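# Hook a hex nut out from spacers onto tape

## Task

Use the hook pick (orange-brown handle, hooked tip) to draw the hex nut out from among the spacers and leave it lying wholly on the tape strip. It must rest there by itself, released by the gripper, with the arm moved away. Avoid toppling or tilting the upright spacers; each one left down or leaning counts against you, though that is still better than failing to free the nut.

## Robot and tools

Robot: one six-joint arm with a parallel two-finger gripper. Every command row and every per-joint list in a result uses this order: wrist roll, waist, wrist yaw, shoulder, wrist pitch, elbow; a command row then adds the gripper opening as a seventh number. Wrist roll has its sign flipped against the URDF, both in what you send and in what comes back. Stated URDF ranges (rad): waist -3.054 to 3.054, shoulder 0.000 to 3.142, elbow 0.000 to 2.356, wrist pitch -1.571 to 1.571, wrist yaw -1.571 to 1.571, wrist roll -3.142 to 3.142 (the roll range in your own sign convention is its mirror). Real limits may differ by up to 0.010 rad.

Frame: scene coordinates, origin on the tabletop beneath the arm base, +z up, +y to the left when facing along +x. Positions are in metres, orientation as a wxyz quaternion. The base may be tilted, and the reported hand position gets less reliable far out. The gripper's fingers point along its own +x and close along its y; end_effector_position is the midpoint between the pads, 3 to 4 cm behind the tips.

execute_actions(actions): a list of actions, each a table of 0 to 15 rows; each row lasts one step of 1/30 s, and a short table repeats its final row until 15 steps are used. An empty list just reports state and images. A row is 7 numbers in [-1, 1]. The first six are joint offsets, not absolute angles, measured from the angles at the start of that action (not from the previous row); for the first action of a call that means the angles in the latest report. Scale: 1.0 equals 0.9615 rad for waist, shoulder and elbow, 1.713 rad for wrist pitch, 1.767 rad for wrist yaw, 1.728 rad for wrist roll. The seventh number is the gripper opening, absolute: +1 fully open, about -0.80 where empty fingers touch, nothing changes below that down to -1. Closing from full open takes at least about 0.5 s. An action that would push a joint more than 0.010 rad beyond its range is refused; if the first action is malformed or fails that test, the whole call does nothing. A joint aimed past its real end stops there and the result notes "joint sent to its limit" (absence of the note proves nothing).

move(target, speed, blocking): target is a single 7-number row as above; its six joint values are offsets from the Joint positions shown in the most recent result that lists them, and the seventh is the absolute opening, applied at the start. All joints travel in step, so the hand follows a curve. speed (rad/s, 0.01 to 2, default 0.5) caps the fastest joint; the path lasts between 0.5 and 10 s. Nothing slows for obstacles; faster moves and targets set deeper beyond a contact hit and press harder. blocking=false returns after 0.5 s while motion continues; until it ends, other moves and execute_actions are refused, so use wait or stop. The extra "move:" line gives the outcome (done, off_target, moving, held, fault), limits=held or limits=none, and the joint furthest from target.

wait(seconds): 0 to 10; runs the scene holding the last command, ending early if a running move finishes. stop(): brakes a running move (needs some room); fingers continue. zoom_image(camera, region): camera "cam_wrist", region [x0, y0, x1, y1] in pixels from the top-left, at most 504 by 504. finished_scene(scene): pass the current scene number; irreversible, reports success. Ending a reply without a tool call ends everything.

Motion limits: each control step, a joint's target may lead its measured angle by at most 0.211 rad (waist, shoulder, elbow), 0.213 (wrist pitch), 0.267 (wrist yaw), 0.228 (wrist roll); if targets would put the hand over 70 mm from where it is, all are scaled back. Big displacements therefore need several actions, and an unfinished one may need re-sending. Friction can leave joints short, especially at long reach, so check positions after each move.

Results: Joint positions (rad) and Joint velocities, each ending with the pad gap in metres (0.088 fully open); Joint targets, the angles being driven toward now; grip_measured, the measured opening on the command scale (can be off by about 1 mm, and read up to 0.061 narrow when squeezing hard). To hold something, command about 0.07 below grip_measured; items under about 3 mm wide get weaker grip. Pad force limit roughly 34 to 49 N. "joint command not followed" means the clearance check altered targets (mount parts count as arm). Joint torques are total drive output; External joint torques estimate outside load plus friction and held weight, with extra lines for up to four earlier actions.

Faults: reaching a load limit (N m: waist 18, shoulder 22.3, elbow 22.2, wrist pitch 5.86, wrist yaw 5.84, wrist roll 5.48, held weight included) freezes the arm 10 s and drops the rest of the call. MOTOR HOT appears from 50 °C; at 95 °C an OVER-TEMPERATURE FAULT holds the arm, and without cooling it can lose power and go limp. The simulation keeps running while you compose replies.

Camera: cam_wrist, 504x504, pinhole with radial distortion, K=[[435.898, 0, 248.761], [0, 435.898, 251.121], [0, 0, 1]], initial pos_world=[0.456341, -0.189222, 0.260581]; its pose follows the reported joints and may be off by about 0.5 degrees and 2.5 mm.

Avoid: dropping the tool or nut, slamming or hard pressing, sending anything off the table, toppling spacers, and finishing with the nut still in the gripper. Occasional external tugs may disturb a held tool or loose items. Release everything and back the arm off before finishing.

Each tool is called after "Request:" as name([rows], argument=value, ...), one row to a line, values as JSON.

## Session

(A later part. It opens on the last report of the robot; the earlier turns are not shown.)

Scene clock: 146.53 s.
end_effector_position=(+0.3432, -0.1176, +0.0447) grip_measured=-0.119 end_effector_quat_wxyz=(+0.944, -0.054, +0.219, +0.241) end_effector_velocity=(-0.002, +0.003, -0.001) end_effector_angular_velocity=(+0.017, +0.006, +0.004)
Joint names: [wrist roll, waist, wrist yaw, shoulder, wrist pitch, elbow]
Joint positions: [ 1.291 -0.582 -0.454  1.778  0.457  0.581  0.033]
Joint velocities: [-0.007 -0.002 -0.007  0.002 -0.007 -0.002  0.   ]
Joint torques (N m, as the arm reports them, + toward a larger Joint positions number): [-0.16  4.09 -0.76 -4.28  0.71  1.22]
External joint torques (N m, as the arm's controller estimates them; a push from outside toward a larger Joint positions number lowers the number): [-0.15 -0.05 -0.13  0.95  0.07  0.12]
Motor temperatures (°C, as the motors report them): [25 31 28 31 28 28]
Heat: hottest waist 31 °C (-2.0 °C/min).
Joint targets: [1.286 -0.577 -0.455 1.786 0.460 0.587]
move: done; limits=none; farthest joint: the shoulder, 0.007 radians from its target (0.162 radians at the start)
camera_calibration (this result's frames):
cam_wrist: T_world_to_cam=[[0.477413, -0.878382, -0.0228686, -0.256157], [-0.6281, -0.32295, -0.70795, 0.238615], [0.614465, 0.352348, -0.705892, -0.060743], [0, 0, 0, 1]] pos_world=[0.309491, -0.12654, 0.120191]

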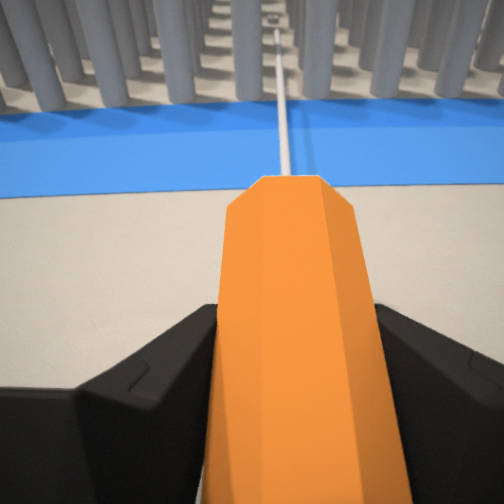

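Request:
move(target=[-0.057,0.139,0.053,0.167,0.053,0.115,-0.35], speed=0.12)

Request:
zoom_image(camera="cam_wrist", region=[225,0,335,110])

Scene clock: 151.27 s.
end_effector_position=(+0.3876, -0.0942, +0.0449) grip_measured=-0.119 end_effector_quat_wxyz=(+0.944, -0.053, +0.217, +0.241) end_effector_velocity=(-0.002, -0.000, -0.002) end_effector_angular_velocity=(-0.018, +0.002, +0.010)
Joint names: [wrist roll, waist, wrist yaw, shoulder, wrist pitch, elbow]
Joint positions: [ 1.197 -0.454 -0.36   1.931  0.544  0.685  0.033]
Joint velocities: [ 0.022 -0.002  0.007 -0.002 -0.007 -0.002 -0.   ]
Joint torques (N m, as the arm reports them, + toward a larger Joint positions number): [-0.15  5.02 -0.72 -4.47  0.83  1.78]
External joint torques (N m, as the arm's controller estimates them; a push from outside toward a larger Joint positions number lowers the number): [-0.14  0.   -0.11  1.04  0.09  0.5 ]
Motor temperatures (°C, as the motors report them): [25 32 28 31 29 28]
Heat: hottest waist 32 °C (+0.0 °C/min).
Joint targets: [1.192 -0.448 -0.361 1.939 0.547 0.692]
move: done; limits=none; farthest joint: the shoulder, 0.008 radians from its target (0.160 radians at the start)
camera_calibration (this result's frames):
cam_wrist: T_world_to_cam=[[0.476573, -0.878818, -0.0236042, -0.256501], [-0.626905, -0.320895, -0.709941, 0.273963], [0.616335, 0.353136, -0.703865, -0.0969103], [0, 0, 0, 1]] pos_world=[0.353719, -0.103282, 0.120231]

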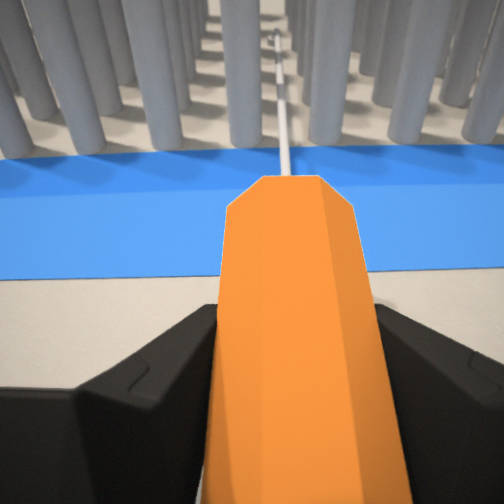

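Region (225, 0, 335, 110) of cam_wrist's 504x504 image, scaled by 4.582, with more detail than that image has.

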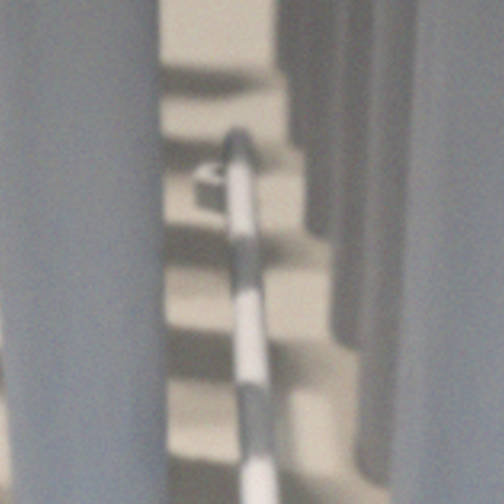

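Request:
move(target=[-0.042,0.113,0.045,0.162,0.022,0.149,-0.35], speed=0.12)

Request:
zoom_image(camera="cam_wrist", region=[235,10,325,100])

Scene clock: 160.27 s.
end_effector_position=(+0.4314, -0.0704, +0.0441) grip_measured=-0.119 end_effector_quat_wxyz=(+0.944, -0.054, +0.217, +0.241) end_effector_velocity=(+0.000, -0.001, +0.001) end_effector_angular_velocity=(-0.004, -0.011, -0.001)
Joint names: [wrist roll, waist, wrist yaw, shoulder, wrist pitch, elbow]
Joint positions: [ 1.129 -0.351 -0.281  2.079  0.579  0.821  0.033]
Joint velocities: [ 0.007 -0.002 -0.007 -0.002  0.007 -0.002 -0.   ]
Joint torques (N m, as the arm reports them, + toward a larger Joint positions number): [-0.16  5.54 -0.72 -4.77  0.95  2.12]
External joint torques (N m, as the arm's controller estimates them; a push from outside toward a larger Joint positions number lowers the number): [-0.15 -0.31 -0.14  1.25  0.11  0.44]
Motor temperatures (°C, as the motors report them): [25 32 28 31 29 28]
Heat: hottest waist 32 °C (+0.0 °C/min).
Joint targets: [1.125 -0.345 -0.281 2.087 0.582 0.828]
move: done; limits=none; farthest joint: the shoulder, 0.008 radians from its target (0.155 radians at the start)
camera_calibration (this result's frames):
cam_wrist: T_world_to_cam=[[0.476775, -0.878744, -0.0222293, -0.256579], [-0.626471, -0.321944, -0.70985, 0.308232], [0.61662, 0.352365, -0.704002, -0.132974], [0, 0, 0, 1]] pos_world=[0.397423, -0.0793782, 0.119481]

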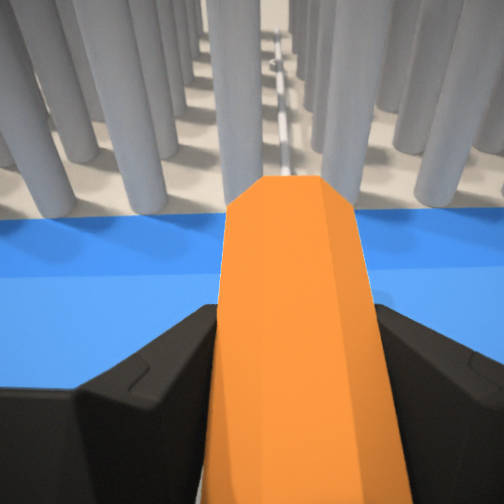

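Region (235, 10, 325, 100) of cam_wrist's 504x504 image, scaled by 5.600, with more detail than that image has.

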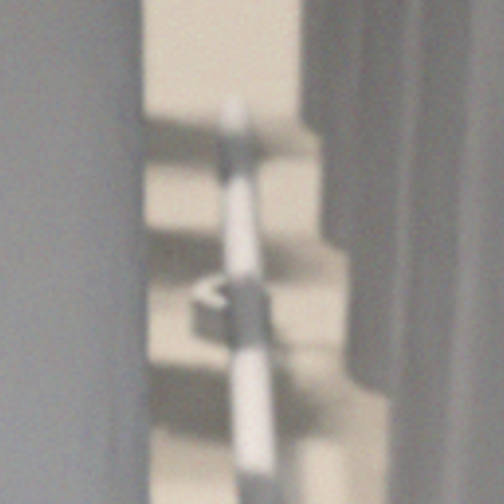

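Request:
move(target=[-0.009,0.025,0.008,0.038,0.003,0.038,-0.35], speed=0.05)

Request:
move(target=[0.009,-0.021,-0.010,0.037,0.011,0.017,-0.35], speed=0.04)

Request:
zoom_image(camera="cam_wrist", region=[235,10,325,100])

Scene clock: 172.53 s.
end_effector_position=(+0.4396, -0.0651, +0.0439) grip_measured=-0.119 end_effector_quat_wxyz=(+0.944, -0.054, +0.218, +0.242) end_effector_velocity=(-0.001, +0.001, -0.001) end_effector_angular_velocity=(+0.001, -0.002, +0.009)
Joint names: [wrist roll, waist, wrist yaw, shoulder, wrist pitch, elbow]
Joint positions: [ 1.118 -0.332 -0.266  2.108  0.581  0.849  0.033]
Joint velocities: [ 0.007 -0.002 -0.007  0.002 -0.007  0.002 -0.   ]
Joint torques (N m, as the arm reports them, + toward a larger Joint positions number): [-0.16  5.66 -0.69 -5.02  0.97  2.21]
External joint torques (N m, as the arm's controller estimates them; a push from outside toward a larger Joint positions number lowers the number): [-0.15 -0.38 -0.1   1.05  0.13  0.48]
Motor temperatures (°C, as the motors report them): [25 34 28 31 29 28]
Heat: hottest waist 34 °C (+2.0 °C/min).
Joint targets: [1.113 -0.327 -0.267 2.116 0.584 0.857]
move: done; limits=none; farthest joint: the shoulder, 0.008 radians from its target (0.036 radians at the start)
camera_calibration (this result's frames):
cam_wrist: T_world_to_cam=[[0.477769, -0.878194, -0.0226277, -0.256239], [-0.6265, -0.322556, -0.709546, 0.314864], [0.61582, 0.353175, -0.704296, -0.139632], [0, 0, 0, 1]] pos_world=[0.405674, -0.0741516, 0.11927]

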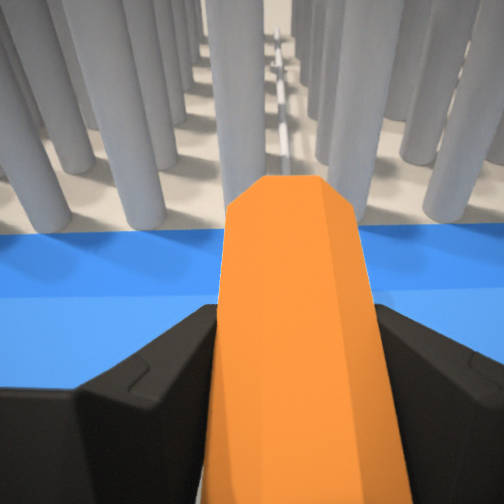

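Scene clock: 173.67 s.
end_effector_position=(+0.4404, -0.0656, +0.0368) grip_measured=-0.119 end_effector_quat_wxyz=(+0.945, -0.054, +0.215, +0.241) end_effector_velocity=(-0.002, +0.001, -0.000) end_effector_angular_velocity=(+0.013, +0.005, +0.003)
Joint names: [wrist roll, waist, wrist yaw, shoulder, wrist pitch, elbow]
Joint positions: [ 1.129 -0.348 -0.283  2.132  0.597  0.859  0.033]
Joint velocities: [-0.007 -0.002 -0.007 -0.002 -0.007 -0.002 -0.   ]
Joint torques (N m, as the arm reports them, + toward a larger Joint positions number): [ 0.17  4.92 -0.79 -4.81  0.85  1.91]
External joint torques (N m, as the arm's controller estimates them; a push from outside toward a larger Joint positions number lowers the number): [ 0.18 -1.15 -0.2   1.41  0.    0.25]
Motor temperatures (°C, as the motors report them): [25 34 28 31 29 28]
Heat: hottest waist 34 °C (+2.0 °C/min).
Joint targets: [1.133 -0.352 -0.284 2.143 0.599 0.866]
move: off_target; limits=none; farthest joint: the shoulder, 0.011 radians from its target (0.036 radians at the start)
camera_calibration (this result's frames):
cam_wrist: T_world_to_cam=[[0.476817, -0.878783, -0.0196637, -0.256973], [-0.622514, -0.321806, -0.713384, 0.308601], [0.620582, 0.352394, -0.700497, -0.147207], [0, 0, 0, 1]] pos_world=[0.405991, -0.0746386, 0.111979]

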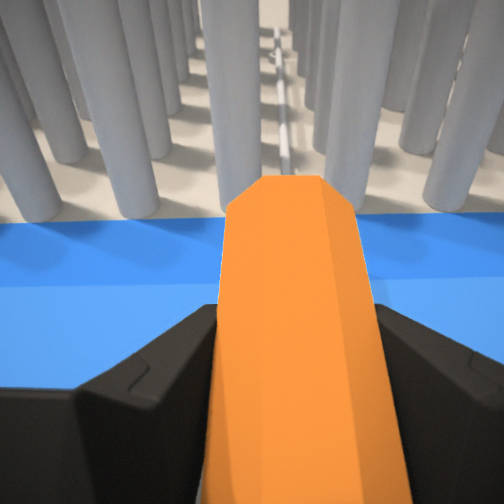

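Region (235, 10, 325, 100) of cam_wrist's 504x504 image, scaled by 5.600, with more detail than that image has.

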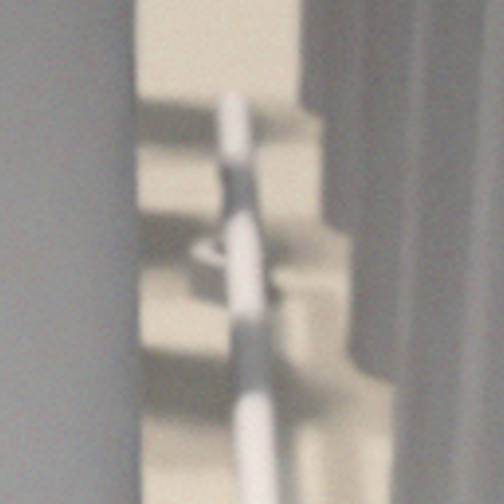

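Request:
move(target=[0.009,-0.023,-0.007,-0.036,-0.002,-0.04,-0.35], speed=0.03)

Request:
zoom_image(camera="cam_wrist", region=[235,10,325,100])

Scene clock: 178.93 s.
end_effector_position=(+0.4313, -0.0695, +0.0365) grip_measured=-0.119 end_effector_quat_wxyz=(+0.945, -0.054, +0.216, +0.241) end_effector_velocity=(-0.000, -0.003, -0.000) end_effector_angular_velocity=(+0.007, -0.002, -0.010)
Joint names: [wrist roll, waist, wrist yaw, shoulder, wrist pitch, elbow]
Joint positions: [ 1.14  -0.365 -0.294  2.106  0.597  0.828  0.033]
Joint velocities: [-0.007 -0.007 -0.007 -0.002  0.007 -0.002 -0.   ]
Joint torques (N m, as the arm reports them, + toward a larger Joint positions number): [ 0.13  4.62 -0.72 -6.31  0.58  0.49]
External joint torques (N m, as the arm's controller estimates them; a push from outside toward a larger Joint positions number lowers the number): [ 0.14 -1.24 -0.13 -0.22 -0.27 -1.13]
Motor temperatures (°C, as the motors report them): [25 34 28 31 29 28]
Heat: hottest waist 34 °C (+1.0 °C/min).
Joint targets: [1.145 -0.371 -0.295 2.097 0.594 0.820]
move: done; limits=none; farthest joint: the shoulder, 0.008 radians from its target (0.035 radians at the start)
camera_calibration (this result's frames):
cam_wrist: T_world_to_cam=[[0.477577, -0.87835, -0.0205497, -0.256352], [-0.623936, -0.322594, -0.711784, 0.301993], [0.618566, 0.352753, -0.702097, -0.139514], [0, 0, 0, 1]] pos_world=[0.39715, -0.0785317, 0.111734]

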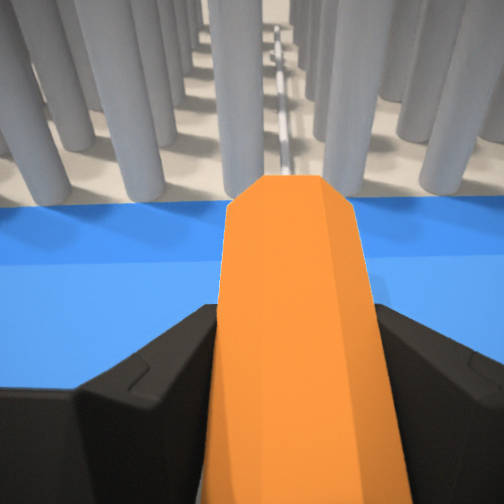

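Region (235, 10, 325, 100) of cam_wrist's 504x504 image, scaled by 5.600, with more detail than that image has.

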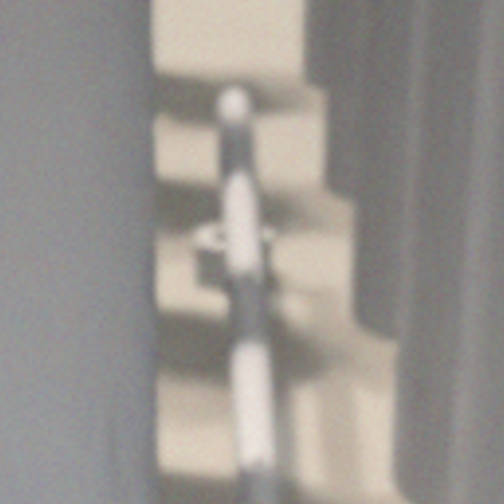

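Request:
move(target=[0.044,-0.118,-0.047,-0.155,-0.02,-0.146,-0.35], speed=0.06)

Request:
zoom_image(camera="cam_wrist", region=[235,10,325,100])

Scene clock: 187.67 s.
end_effector_position=(+0.3872, -0.0939, +0.0353) grip_measured=-0.119 end_effector_quat_wxyz=(+0.944, -0.054, +0.217, +0.241) end_effector_velocity=(-0.003, -0.002, +0.001) end_effector_angular_velocity=(-0.000, -0.002, +0.002)
Joint names: [wrist roll, waist, wrist yaw, shoulder, wrist pitch, elbow]
Joint positions: [ 1.212 -0.474 -0.376  1.965  0.565  0.694  0.033]
Joint velocities: [ 0.007 -0.007 -0.007 -0.012 -0.007 -0.007 -0.   ]
Joint torques (N m, as the arm reports them, + toward a larger Joint positions number): [ 0.12  3.95 -0.77 -5.94  0.48 -0.08]
External joint torques (N m, as the arm's controller estimates them; a push from outside toward a larger Joint positions number lowers the number): [ 0.12 -1.1  -0.16 -0.31 -0.25 -1.22]
Motor temperatures (°C, as the motors report them): [25 34 29 32 29 28]
Heat: hottest waist 34 °C (+2.0 °C/min).
Joint targets: [1.216 -0.479 -0.377 1.957 0.562 0.687]
move: done; limits=none; farthest joint: the shoulder, 0.008 radians from its target (0.149 radians at the start)
camera_calibration (this result's frames):
cam_wrist: T_world_to_cam=[[0.476722, -0.878765, -0.0225463, -0.256325], [-0.626265, -0.32152, -0.710223, 0.266654], [0.616871, 0.352699, -0.703615, -0.103723], [0, 0, 0, 1]] pos_world=[0.353176, -0.102932, 0.110624]

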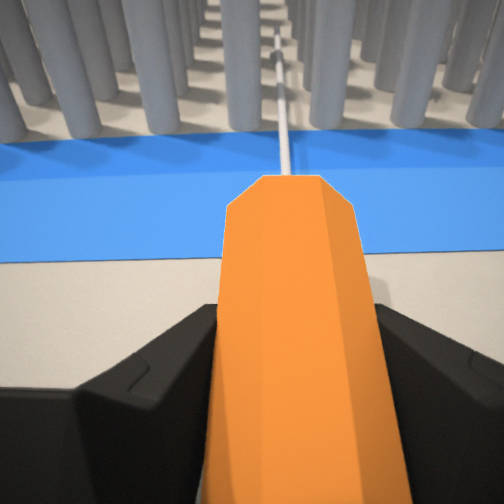

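Region (235, 10, 325, 100) of cam_wrist's 504x504 image, scaled by 5.600, with more detail than that image has.

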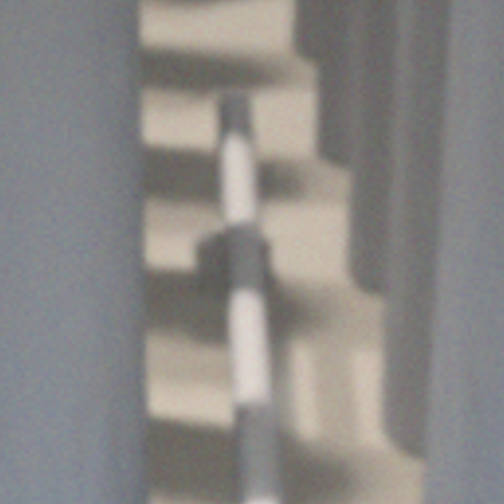

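Request:
move(target=[0.058,-0.140,-0.054,-0.160,-0.050,-0.115,-0.35], speed=0.07)

Request:
move(target=[0.075,-0.168,-0.063,-0.164,-0.088,-0.071,-0.35], speed=0.07)

Request:
zoom_image(camera="cam_wrist", region=[235,10,325,100])

Scene clock: 196.17 s.
end_effector_position=(+0.3422, -0.1167, +0.0344) grip_measured=-0.119 end_effector_quat_wxyz=(+0.944, -0.054, +0.219, +0.242) end_effector_velocity=(-0.002, +0.000, -0.001) end_effector_angular_velocity=(+0.003, +0.000, +0.004)
Joint names: [wrist roll, waist, wrist yaw, shoulder, wrist pitch, elbow]
Joint positions: [ 1.308 -0.604 -0.471  1.82   0.483  0.589  0.033]
Joint velocities: [ 0.007 -0.007 -0.007 -0.002 -0.007 -0.002 -0.   ]
Joint torques (N m, as the arm reports them, + toward a larger Joint positions number): [ 0.15  3.3  -0.75 -5.5   0.39 -0.18]
External joint torques (N m, as the arm's controller estimates them; a push from outside toward a larger Joint positions number lowers the number): [ 0.16 -0.87 -0.11 -0.31 -0.2  -0.99]
Motor temperatures (°C, as the motors report them): [25 34 29 32 29 27]
Heat: hottest waist 34 °C (+2.0 °C/min).
Joint targets: [1.312 -0.609 -0.472 1.811 0.480 0.583]
move: done; limits=none; farthest joint: the shoulder, 0.009 radians from its target (0.154 radians at the start)
camera_calibration (this result's frames):
cam_wrist: T_world_to_cam=[[0.477672, -0.878219, -0.0236926, -0.255214], [-0.628488, -0.322749, -0.707697, 0.231038], [0.613866, 0.352938, -0.706118, -0.0673978], [0, 0, 0, 1]] pos_world=[0.308487, -0.125779, 0.109867]

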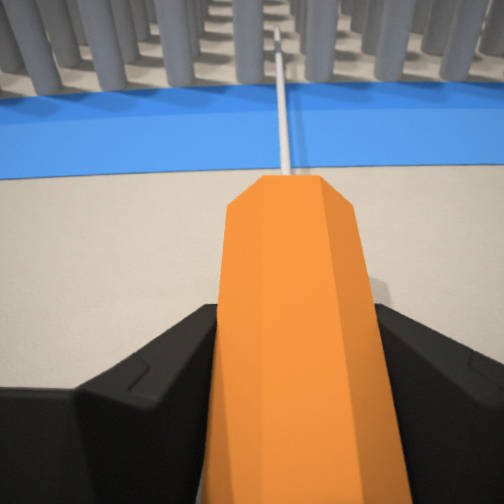

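Scene clock: 198.83 s.
end_effector_position=(+0.2973, -0.1405, +0.0341) grip_measured=-0.119 end_effector_quat_wxyz=(+0.944, -0.053, +0.221, +0.240) end_effector_velocity=(-0.002, -0.000, -0.000) end_effector_angular_velocity=(-0.004, -0.005, -0.002)
Joint names: [wrist roll, waist, wrist yaw, shoulder, wrist pitch, elbow]
Joint positions: [ 1.432 -0.763 -0.579  1.671  0.334  0.525  0.033]
Joint velocities: [ 0.007 -0.007 -0.007 -0.002  0.007 -0.007 -0.   ]
Joint torques (N m, as the arm reports them, + toward a larger Joint positions number): [ 0.13  2.75 -0.87 -5.43  0.29 -0.18]
External joint torques (N m, as the arm's controller estimates them; a push from outside toward a larger Joint positions number lowers the number): [ 0.14 -0.51 -0.23 -0.34 -0.15 -0.9 ]
Motor temperatures (°C, as the motors report them): [25 34 29 32 29 27]
Heat: hottest waist 34 °C (+2.0 °C/min).
Joint targets: [1.437 -0.766 -0.582 1.662 0.332 0.520]
move: done; limits=none; farthest joint: the shoulder, 0.009 radians from its target (0.157 radians at the start)
camera_calibration (this result's frames):
cam_wrist: T_world_to_cam=[[0.474547, -0.879851, -0.0258499, -0.253917], [-0.632994, -0.320703, -0.704605, 0.196426], [0.611657, 0.350731, -0.709129, -0.0312332], [0, 0, 0, 1]] pos_world=[0.263936, -0.14946, 0.109691]

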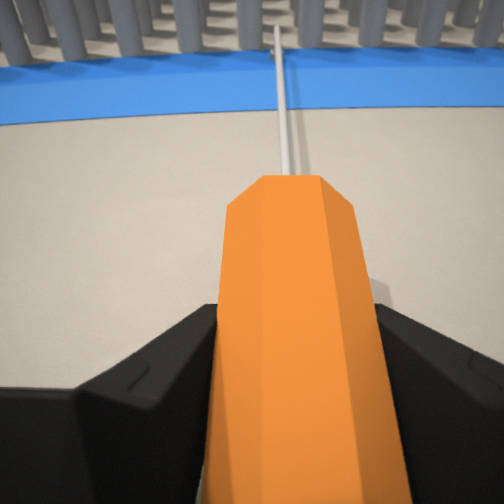

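Region (235, 10, 325, 100) of cam_wrist's 504x504 image, scaled by 5.600, with more detail than that image has.

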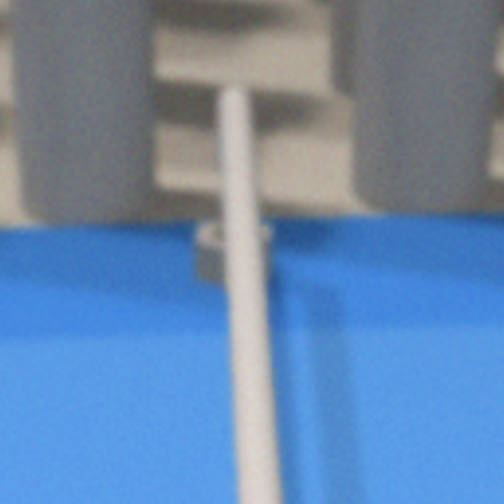

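Request:
move(target=[0.045,-0.097,-0.037,-0.085,-0.059,-0.02,-0.35], speed=0.07)

Request:
move(target=[-0.02,0.042,0.016,-0.09,-0.03,-0.015,-0.35], speed=0.1)

Request:
move(target=[0,0,0,0,0.08,0,-0.35], speed=0.2)

Scene clock: 204.27 s.
end_effector_position=(+0.2747, -0.1534, +0.0345) grip_measured=-0.119 end_effector_quat_wxyz=(+0.944, -0.051, +0.223, +0.237) end_effector_velocity=(-0.004, +0.003, +0.000) end_effector_angular_velocity=(+0.015, +0.006, +0.008)
Joint names: [wrist roll, waist, wrist yaw, shoulder, wrist pitch, elbow]
Joint positions: [ 1.506 -0.855 -0.638  1.599  0.235  0.511  0.033]
Joint velocities: [ 0.007 -0.007 -0.007 -0.007 -0.022 -0.007 -0.   ]
Joint torques (N m, as the arm reports them, + toward a larger Joint positions number): [ 0.13  2.23 -0.99 -5.48  0.15 -0.3 ]
External joint torques (N m, as the arm's controller estimates them; a push from outside toward a larger Joint positions number lowers the number): [ 0.14 -0.62 -0.34 -0.48 -0.16 -0.95]
Motor temperatures (°C, as the motors report them): [25 33 29 32 29 27]
Heat: hottest waist 33 °C (+2.0 °C/min).
Joint targets: [1.510 -0.856 -0.644 1.590 0.233 0.506]
move: done; limits=none; farthest joint: the shoulder, 0.010 radians from its target (0.082 radians at the start)
camera_calibration (this result's frames):
cam_wrist: T_world_to_cam=[[0.467997, -0.883272, -0.0284593, -0.253087], [-0.637243, -0.314977, -0.703357, 0.18028], [0.612291, 0.347304, -0.710267, -0.0132944], [0, 0, 0, 1]] pos_world=[0.241466, -0.162143, 0.110156]

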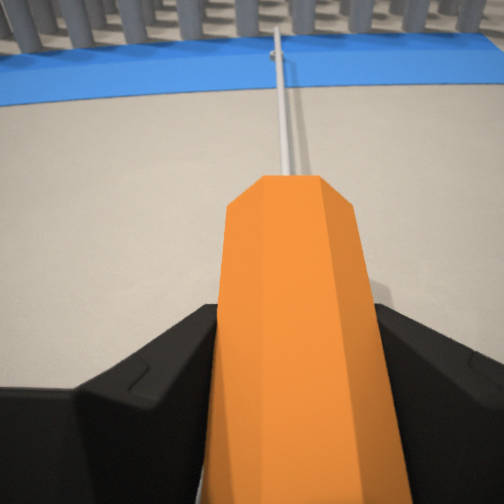

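Scene clock: 205.50 s.
end_effector_position=(+0.2762, -0.1544, +0.0500) grip_measured=-0.119 end_effector_quat_wxyz=(+0.944, -0.052, +0.225, +0.237) end_effector_velocity=(-0.004, +0.001, -0.002) end_effector_angular_velocity=(-0.004, +0.012, +0.001)
Joint names: [wrist roll, waist, wrist yaw, shoulder, wrist pitch, elbow]
Joint positions: [ 1.476 -0.819 -0.609  1.523  0.186  0.502  0.033]
Joint velocities: [ 0.007 -0.007  0.007 -0.007 -0.007 -0.007  0.   ]
Joint torques (N m, as the arm reports them, + toward a larger Joint positions number): [-0.18  2.87 -0.76 -5.63  0.22  0.11]
External joint torques (N m, as the arm's controller estimates them; a push from outside toward a larger Joint positions number lowers the number): [-0.17  0.09 -0.12 -0.73 -0.15 -1.01]
Motor temperatures (°C, as the motors report them): [25 33 29 32 29 27]
Heat: hottest waist 33 °C (+2.0 °C/min).
Joint targets: [1.471 -0.814 -0.610 1.513 0.184 0.497]
move: done; limits=none; farthest joint: the shoulder, 0.010 radians from its target (0.087 radians at the start)
camera_calibration (this result's frames):
cam_wrist: T_world_to_cam=[[0.469445, -0.882542, -0.0272302, -0.254621], [-0.639522, -0.31859, -0.699651, 0.191702], [0.608796, 0.345862, -0.713965, -0.00188864], [0, 0, 0, 1]] pos_world=[0.243278, -0.162986, 0.125843]

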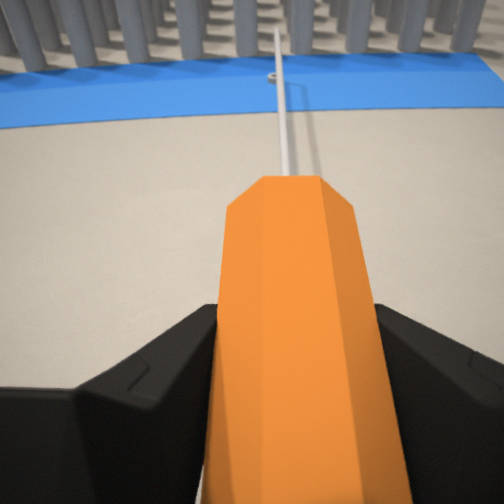

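Scene clock: 206.67 s.
end_effector_position=(+0.2884, -0.1767, +0.0533) grip_measured=-0.119 end_effector_quat_wxyz=(+0.954, -0.099, +0.208, +0.194) end_effector_velocity=(-0.001, +0.001, +0.001) end_effector_angular_velocity=(-0.010, -0.008, +0.013)
Joint names: [wrist roll, waist, wrist yaw, shoulder, wrist pitch, elbow]
Joint positions: [ 1.476 -0.819 -0.609  1.523  0.32   0.502  0.033]
Joint velocities: [ 0.022 -0.002 -0.007 -0.002 -0.007 -0.002 -0.   ]
Joint torques (N m, as the arm reports them, + toward a larger Joint positions number): [-0.01  2.46 -0.77 -4.7   0.61  0.76]
External joint torques (N m, as the arm's controller estimates them; a push from outside toward a larger Joint positions number lowers the number): [ 0.   -0.41 -0.13  0.38  0.07 -0.51]
Motor temperatures (°C, as the motors report them): [25 33 29 32 29 27]
Heat: hottest waist 33 °C (+2.0 °C/min).
Joint targets: [1.476 -0.819 -0.609 1.523 0.323 0.502]
move: done; limits=none; farthest joint: the wrist pitch, 0.003 radians from its target (0.137 radians at the start)
camera_calibration (this result's frames):
cam_wrist: T_world_to_cam=[[0.410439, -0.907421, 0.0901533, -0.273587], [-0.615915, -0.348769, -0.706405, 0.182964], [0.67245, 0.234409, -0.702043, -0.0378697], [0, 0, 0, 1]] pos_world=[0.250447, -0.175569, 0.127326]

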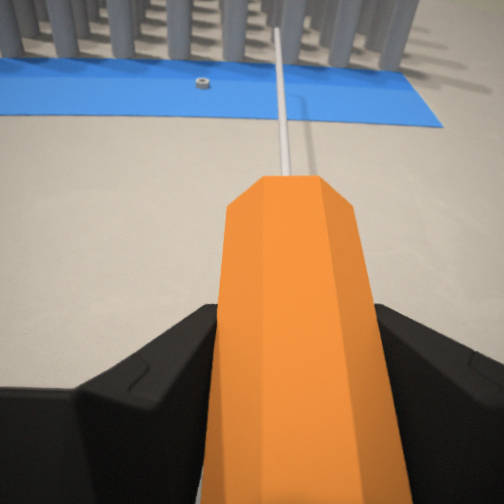

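Request:
move(target=[-0.045,-0.047,-0.02,0.1,0.034,0.015,-0.35], speed=0.1)

Request:
move(target=[0,0,0,0,0,0,0.8])

Request:
move(target=[-0.07,0.15,0.057,-0.3,-0.1,-0.04,0.8])

Scene clock: 210.77 s.
end_effector_position=(+0.2850, -0.1751, +0.0337) grip_measured=-0.119 end_effector_quat_wxyz=(+0.957, -0.047, +0.219, +0.183) end_effector_velocity=(+0.000, -0.001, +0.001) end_effector_angular_velocity=(-0.009, -0.011, -0.001)
Joint names: [wrist roll, waist, wrist yaw, shoulder, wrist pitch, elbow]
Joint positions: [ 1.403 -0.862 -0.639  1.611  0.376  0.511  0.033]
Joint velocities: [ 0.007 -0.002 -0.007 -0.002  0.007 -0.002 -0.   ]
Joint torques (N m, as the arm reports them, + toward a larger Joint positions number): [-0.18  2.42 -0.93 -3.96  0.58  1.01]
External joint torques (N m, as the arm's controller estimates them; a push from outside toward a larger Joint positions number lowers the number): [-0.17 -0.48 -0.29  1.28  0.07  0.19]
Motor temperatures (°C, as the motors report them): [25 33 29 32 29 27]
Heat: hottest waist 33 °C (+1.0 °C/min).
Joint targets: [1.398 -0.864 -0.644 1.619 0.379 0.516]
move: done; limits=none; farthest joint: the shoulder, 0.009 radians from its target (0.096 radians at the start)
camera_calibration (this result's frames):
cam_wrist: T_world_to_cam=[[0.369402, -0.929228, -0.0087402, -0.257787], [-0.657385, -0.254664, -0.709219, 0.195995], [0.656801, 0.267733, -0.704934, -0.0393794], [0, 0, 0, 1]] pos_world=[0.249936, -0.179087, 0.108991]

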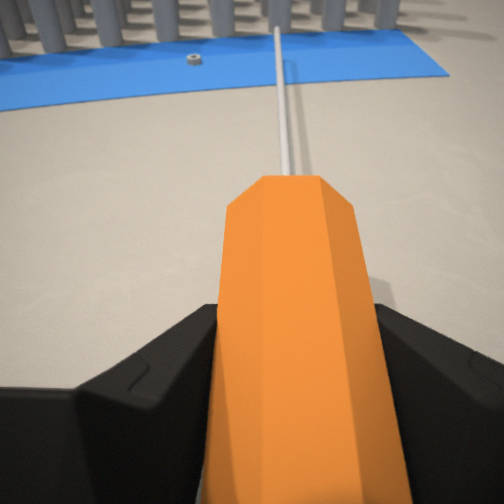

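Scene clock: 211.50 s.
end_effector_position=(+0.2850, -0.1751, +0.0337) grip_measured=+0.796 end_effector_quat_wxyz=(+0.957, -0.047, +0.219, +0.183) end_effector_velocity=(-0.001, +0.003, +0.003) end_effector_angular_velocity=(+0.016, -0.012, +0.013)
Joint names: [wrist roll, waist, wrist yaw, shoulder, wrist pitch, elbow]
Joint positions: [ 1.403 -0.862 -0.639  1.611  0.376  0.511  0.078]
Joint velocities: [ 0.007 -0.002 -0.022 -0.007 -0.022 -0.002  0.001]
Joint torques (N m, as the arm reports them, + toward a larger Joint positions number): [-0.02  2.53 -0.75 -4.84  0.44  0.32]
External joint torques (N m, as the arm's controller estimates them; a push from outside toward a larger Joint positions number lowers the number): [-0.01 -0.38 -0.11  0.38 -0.06 -0.46]
Motor temperatures (°C, as the motors report them): [25 33 29 32 29 27]
Heat: hottest waist 33 °C (+1.0 °C/min).
Joint targets: [1.403 -0.862 -0.639 1.611 0.376 0.511]
move: done; limits=none; farthest joint: the waist, 0.000 radians from its target (0.000 radians at the start)
camera_calibration (this result's frames):
cam_wrist: T_world_to_cam=[[0.369402, -0.929228, -0.0087402, -0.257787], [-0.657385, -0.254664, -0.709219, 0.195995], [0.656801, 0.267733, -0.704934, -0.0393794], [0, 0, 0, 1]] pos_world=[0.249936, -0.179087, 0.108991]

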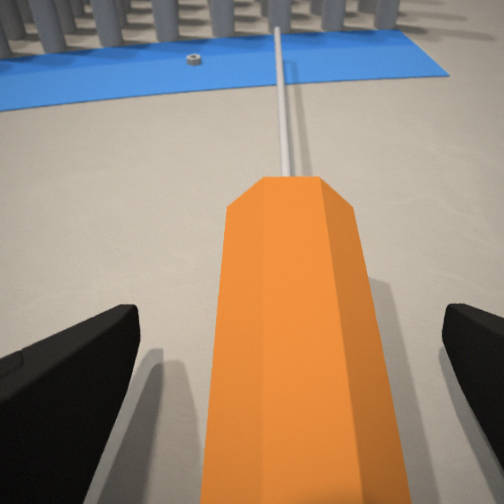

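Scene clock: 212.70 s.
end_effector_position=(+0.2916, -0.1773, +0.0968) grip_measured=+0.797 end_effector_quat_wxyz=(+0.960, -0.048, +0.211, +0.177) end_effector_velocity=(-0.001, +0.003, +0.002) end_effector_angular_velocity=(+0.014, -0.002, +0.004)
Joint names: [wrist roll, waist, wrist yaw, shoulder, wrist pitch, elbow]
Joint positions: [ 1.286 -0.721 -0.542  1.33   0.207  0.48   0.078]
Joint velocities: [-0.007  0.002 -0.007 -0.007 -0.007 -0.007 -0.   ]
Joint torques (N m, as the arm reports them, + toward a larger Joint positions number): [-0.17  2.49 -0.55 -5.05  0.47  1.01]
External joint torques (N m, as the arm's controller estimates them; a push from outside toward a larger Joint positions number lowers the number): [-0.16 -0.21  0.08 -0.38 -0.21 -1.34]
Motor temperatures (°C, as the motors report them): [25 33 29 32 29 27]
Heat: hottest waist 33 °C (+1.0 °C/min).
Joint targets: [1.281 -0.718 -0.538 1.322 0.205 0.472]
move: done; limits=none; farthest joint: the shoulder, 0.008 radians from its target (0.288 radians at the start)
camera_calibration (this result's frames):
cam_wrist: T_world_to_cam=[[0.359359, -0.933199, -0.00124528, -0.260153], [-0.647157, -0.248247, -0.720806, 0.243802], [0.672346, 0.259834, -0.693136, -0.00569442], [0, 0, 0, 1]] pos_world=[0.255095, -0.180772, 0.171463]

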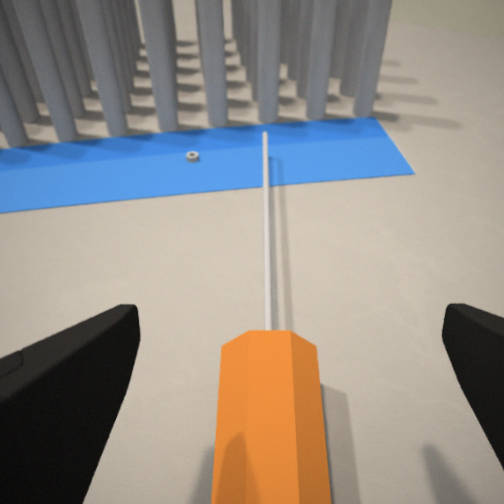

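Request:
finished_scene(scene=1)

The scene is finished: the task was done.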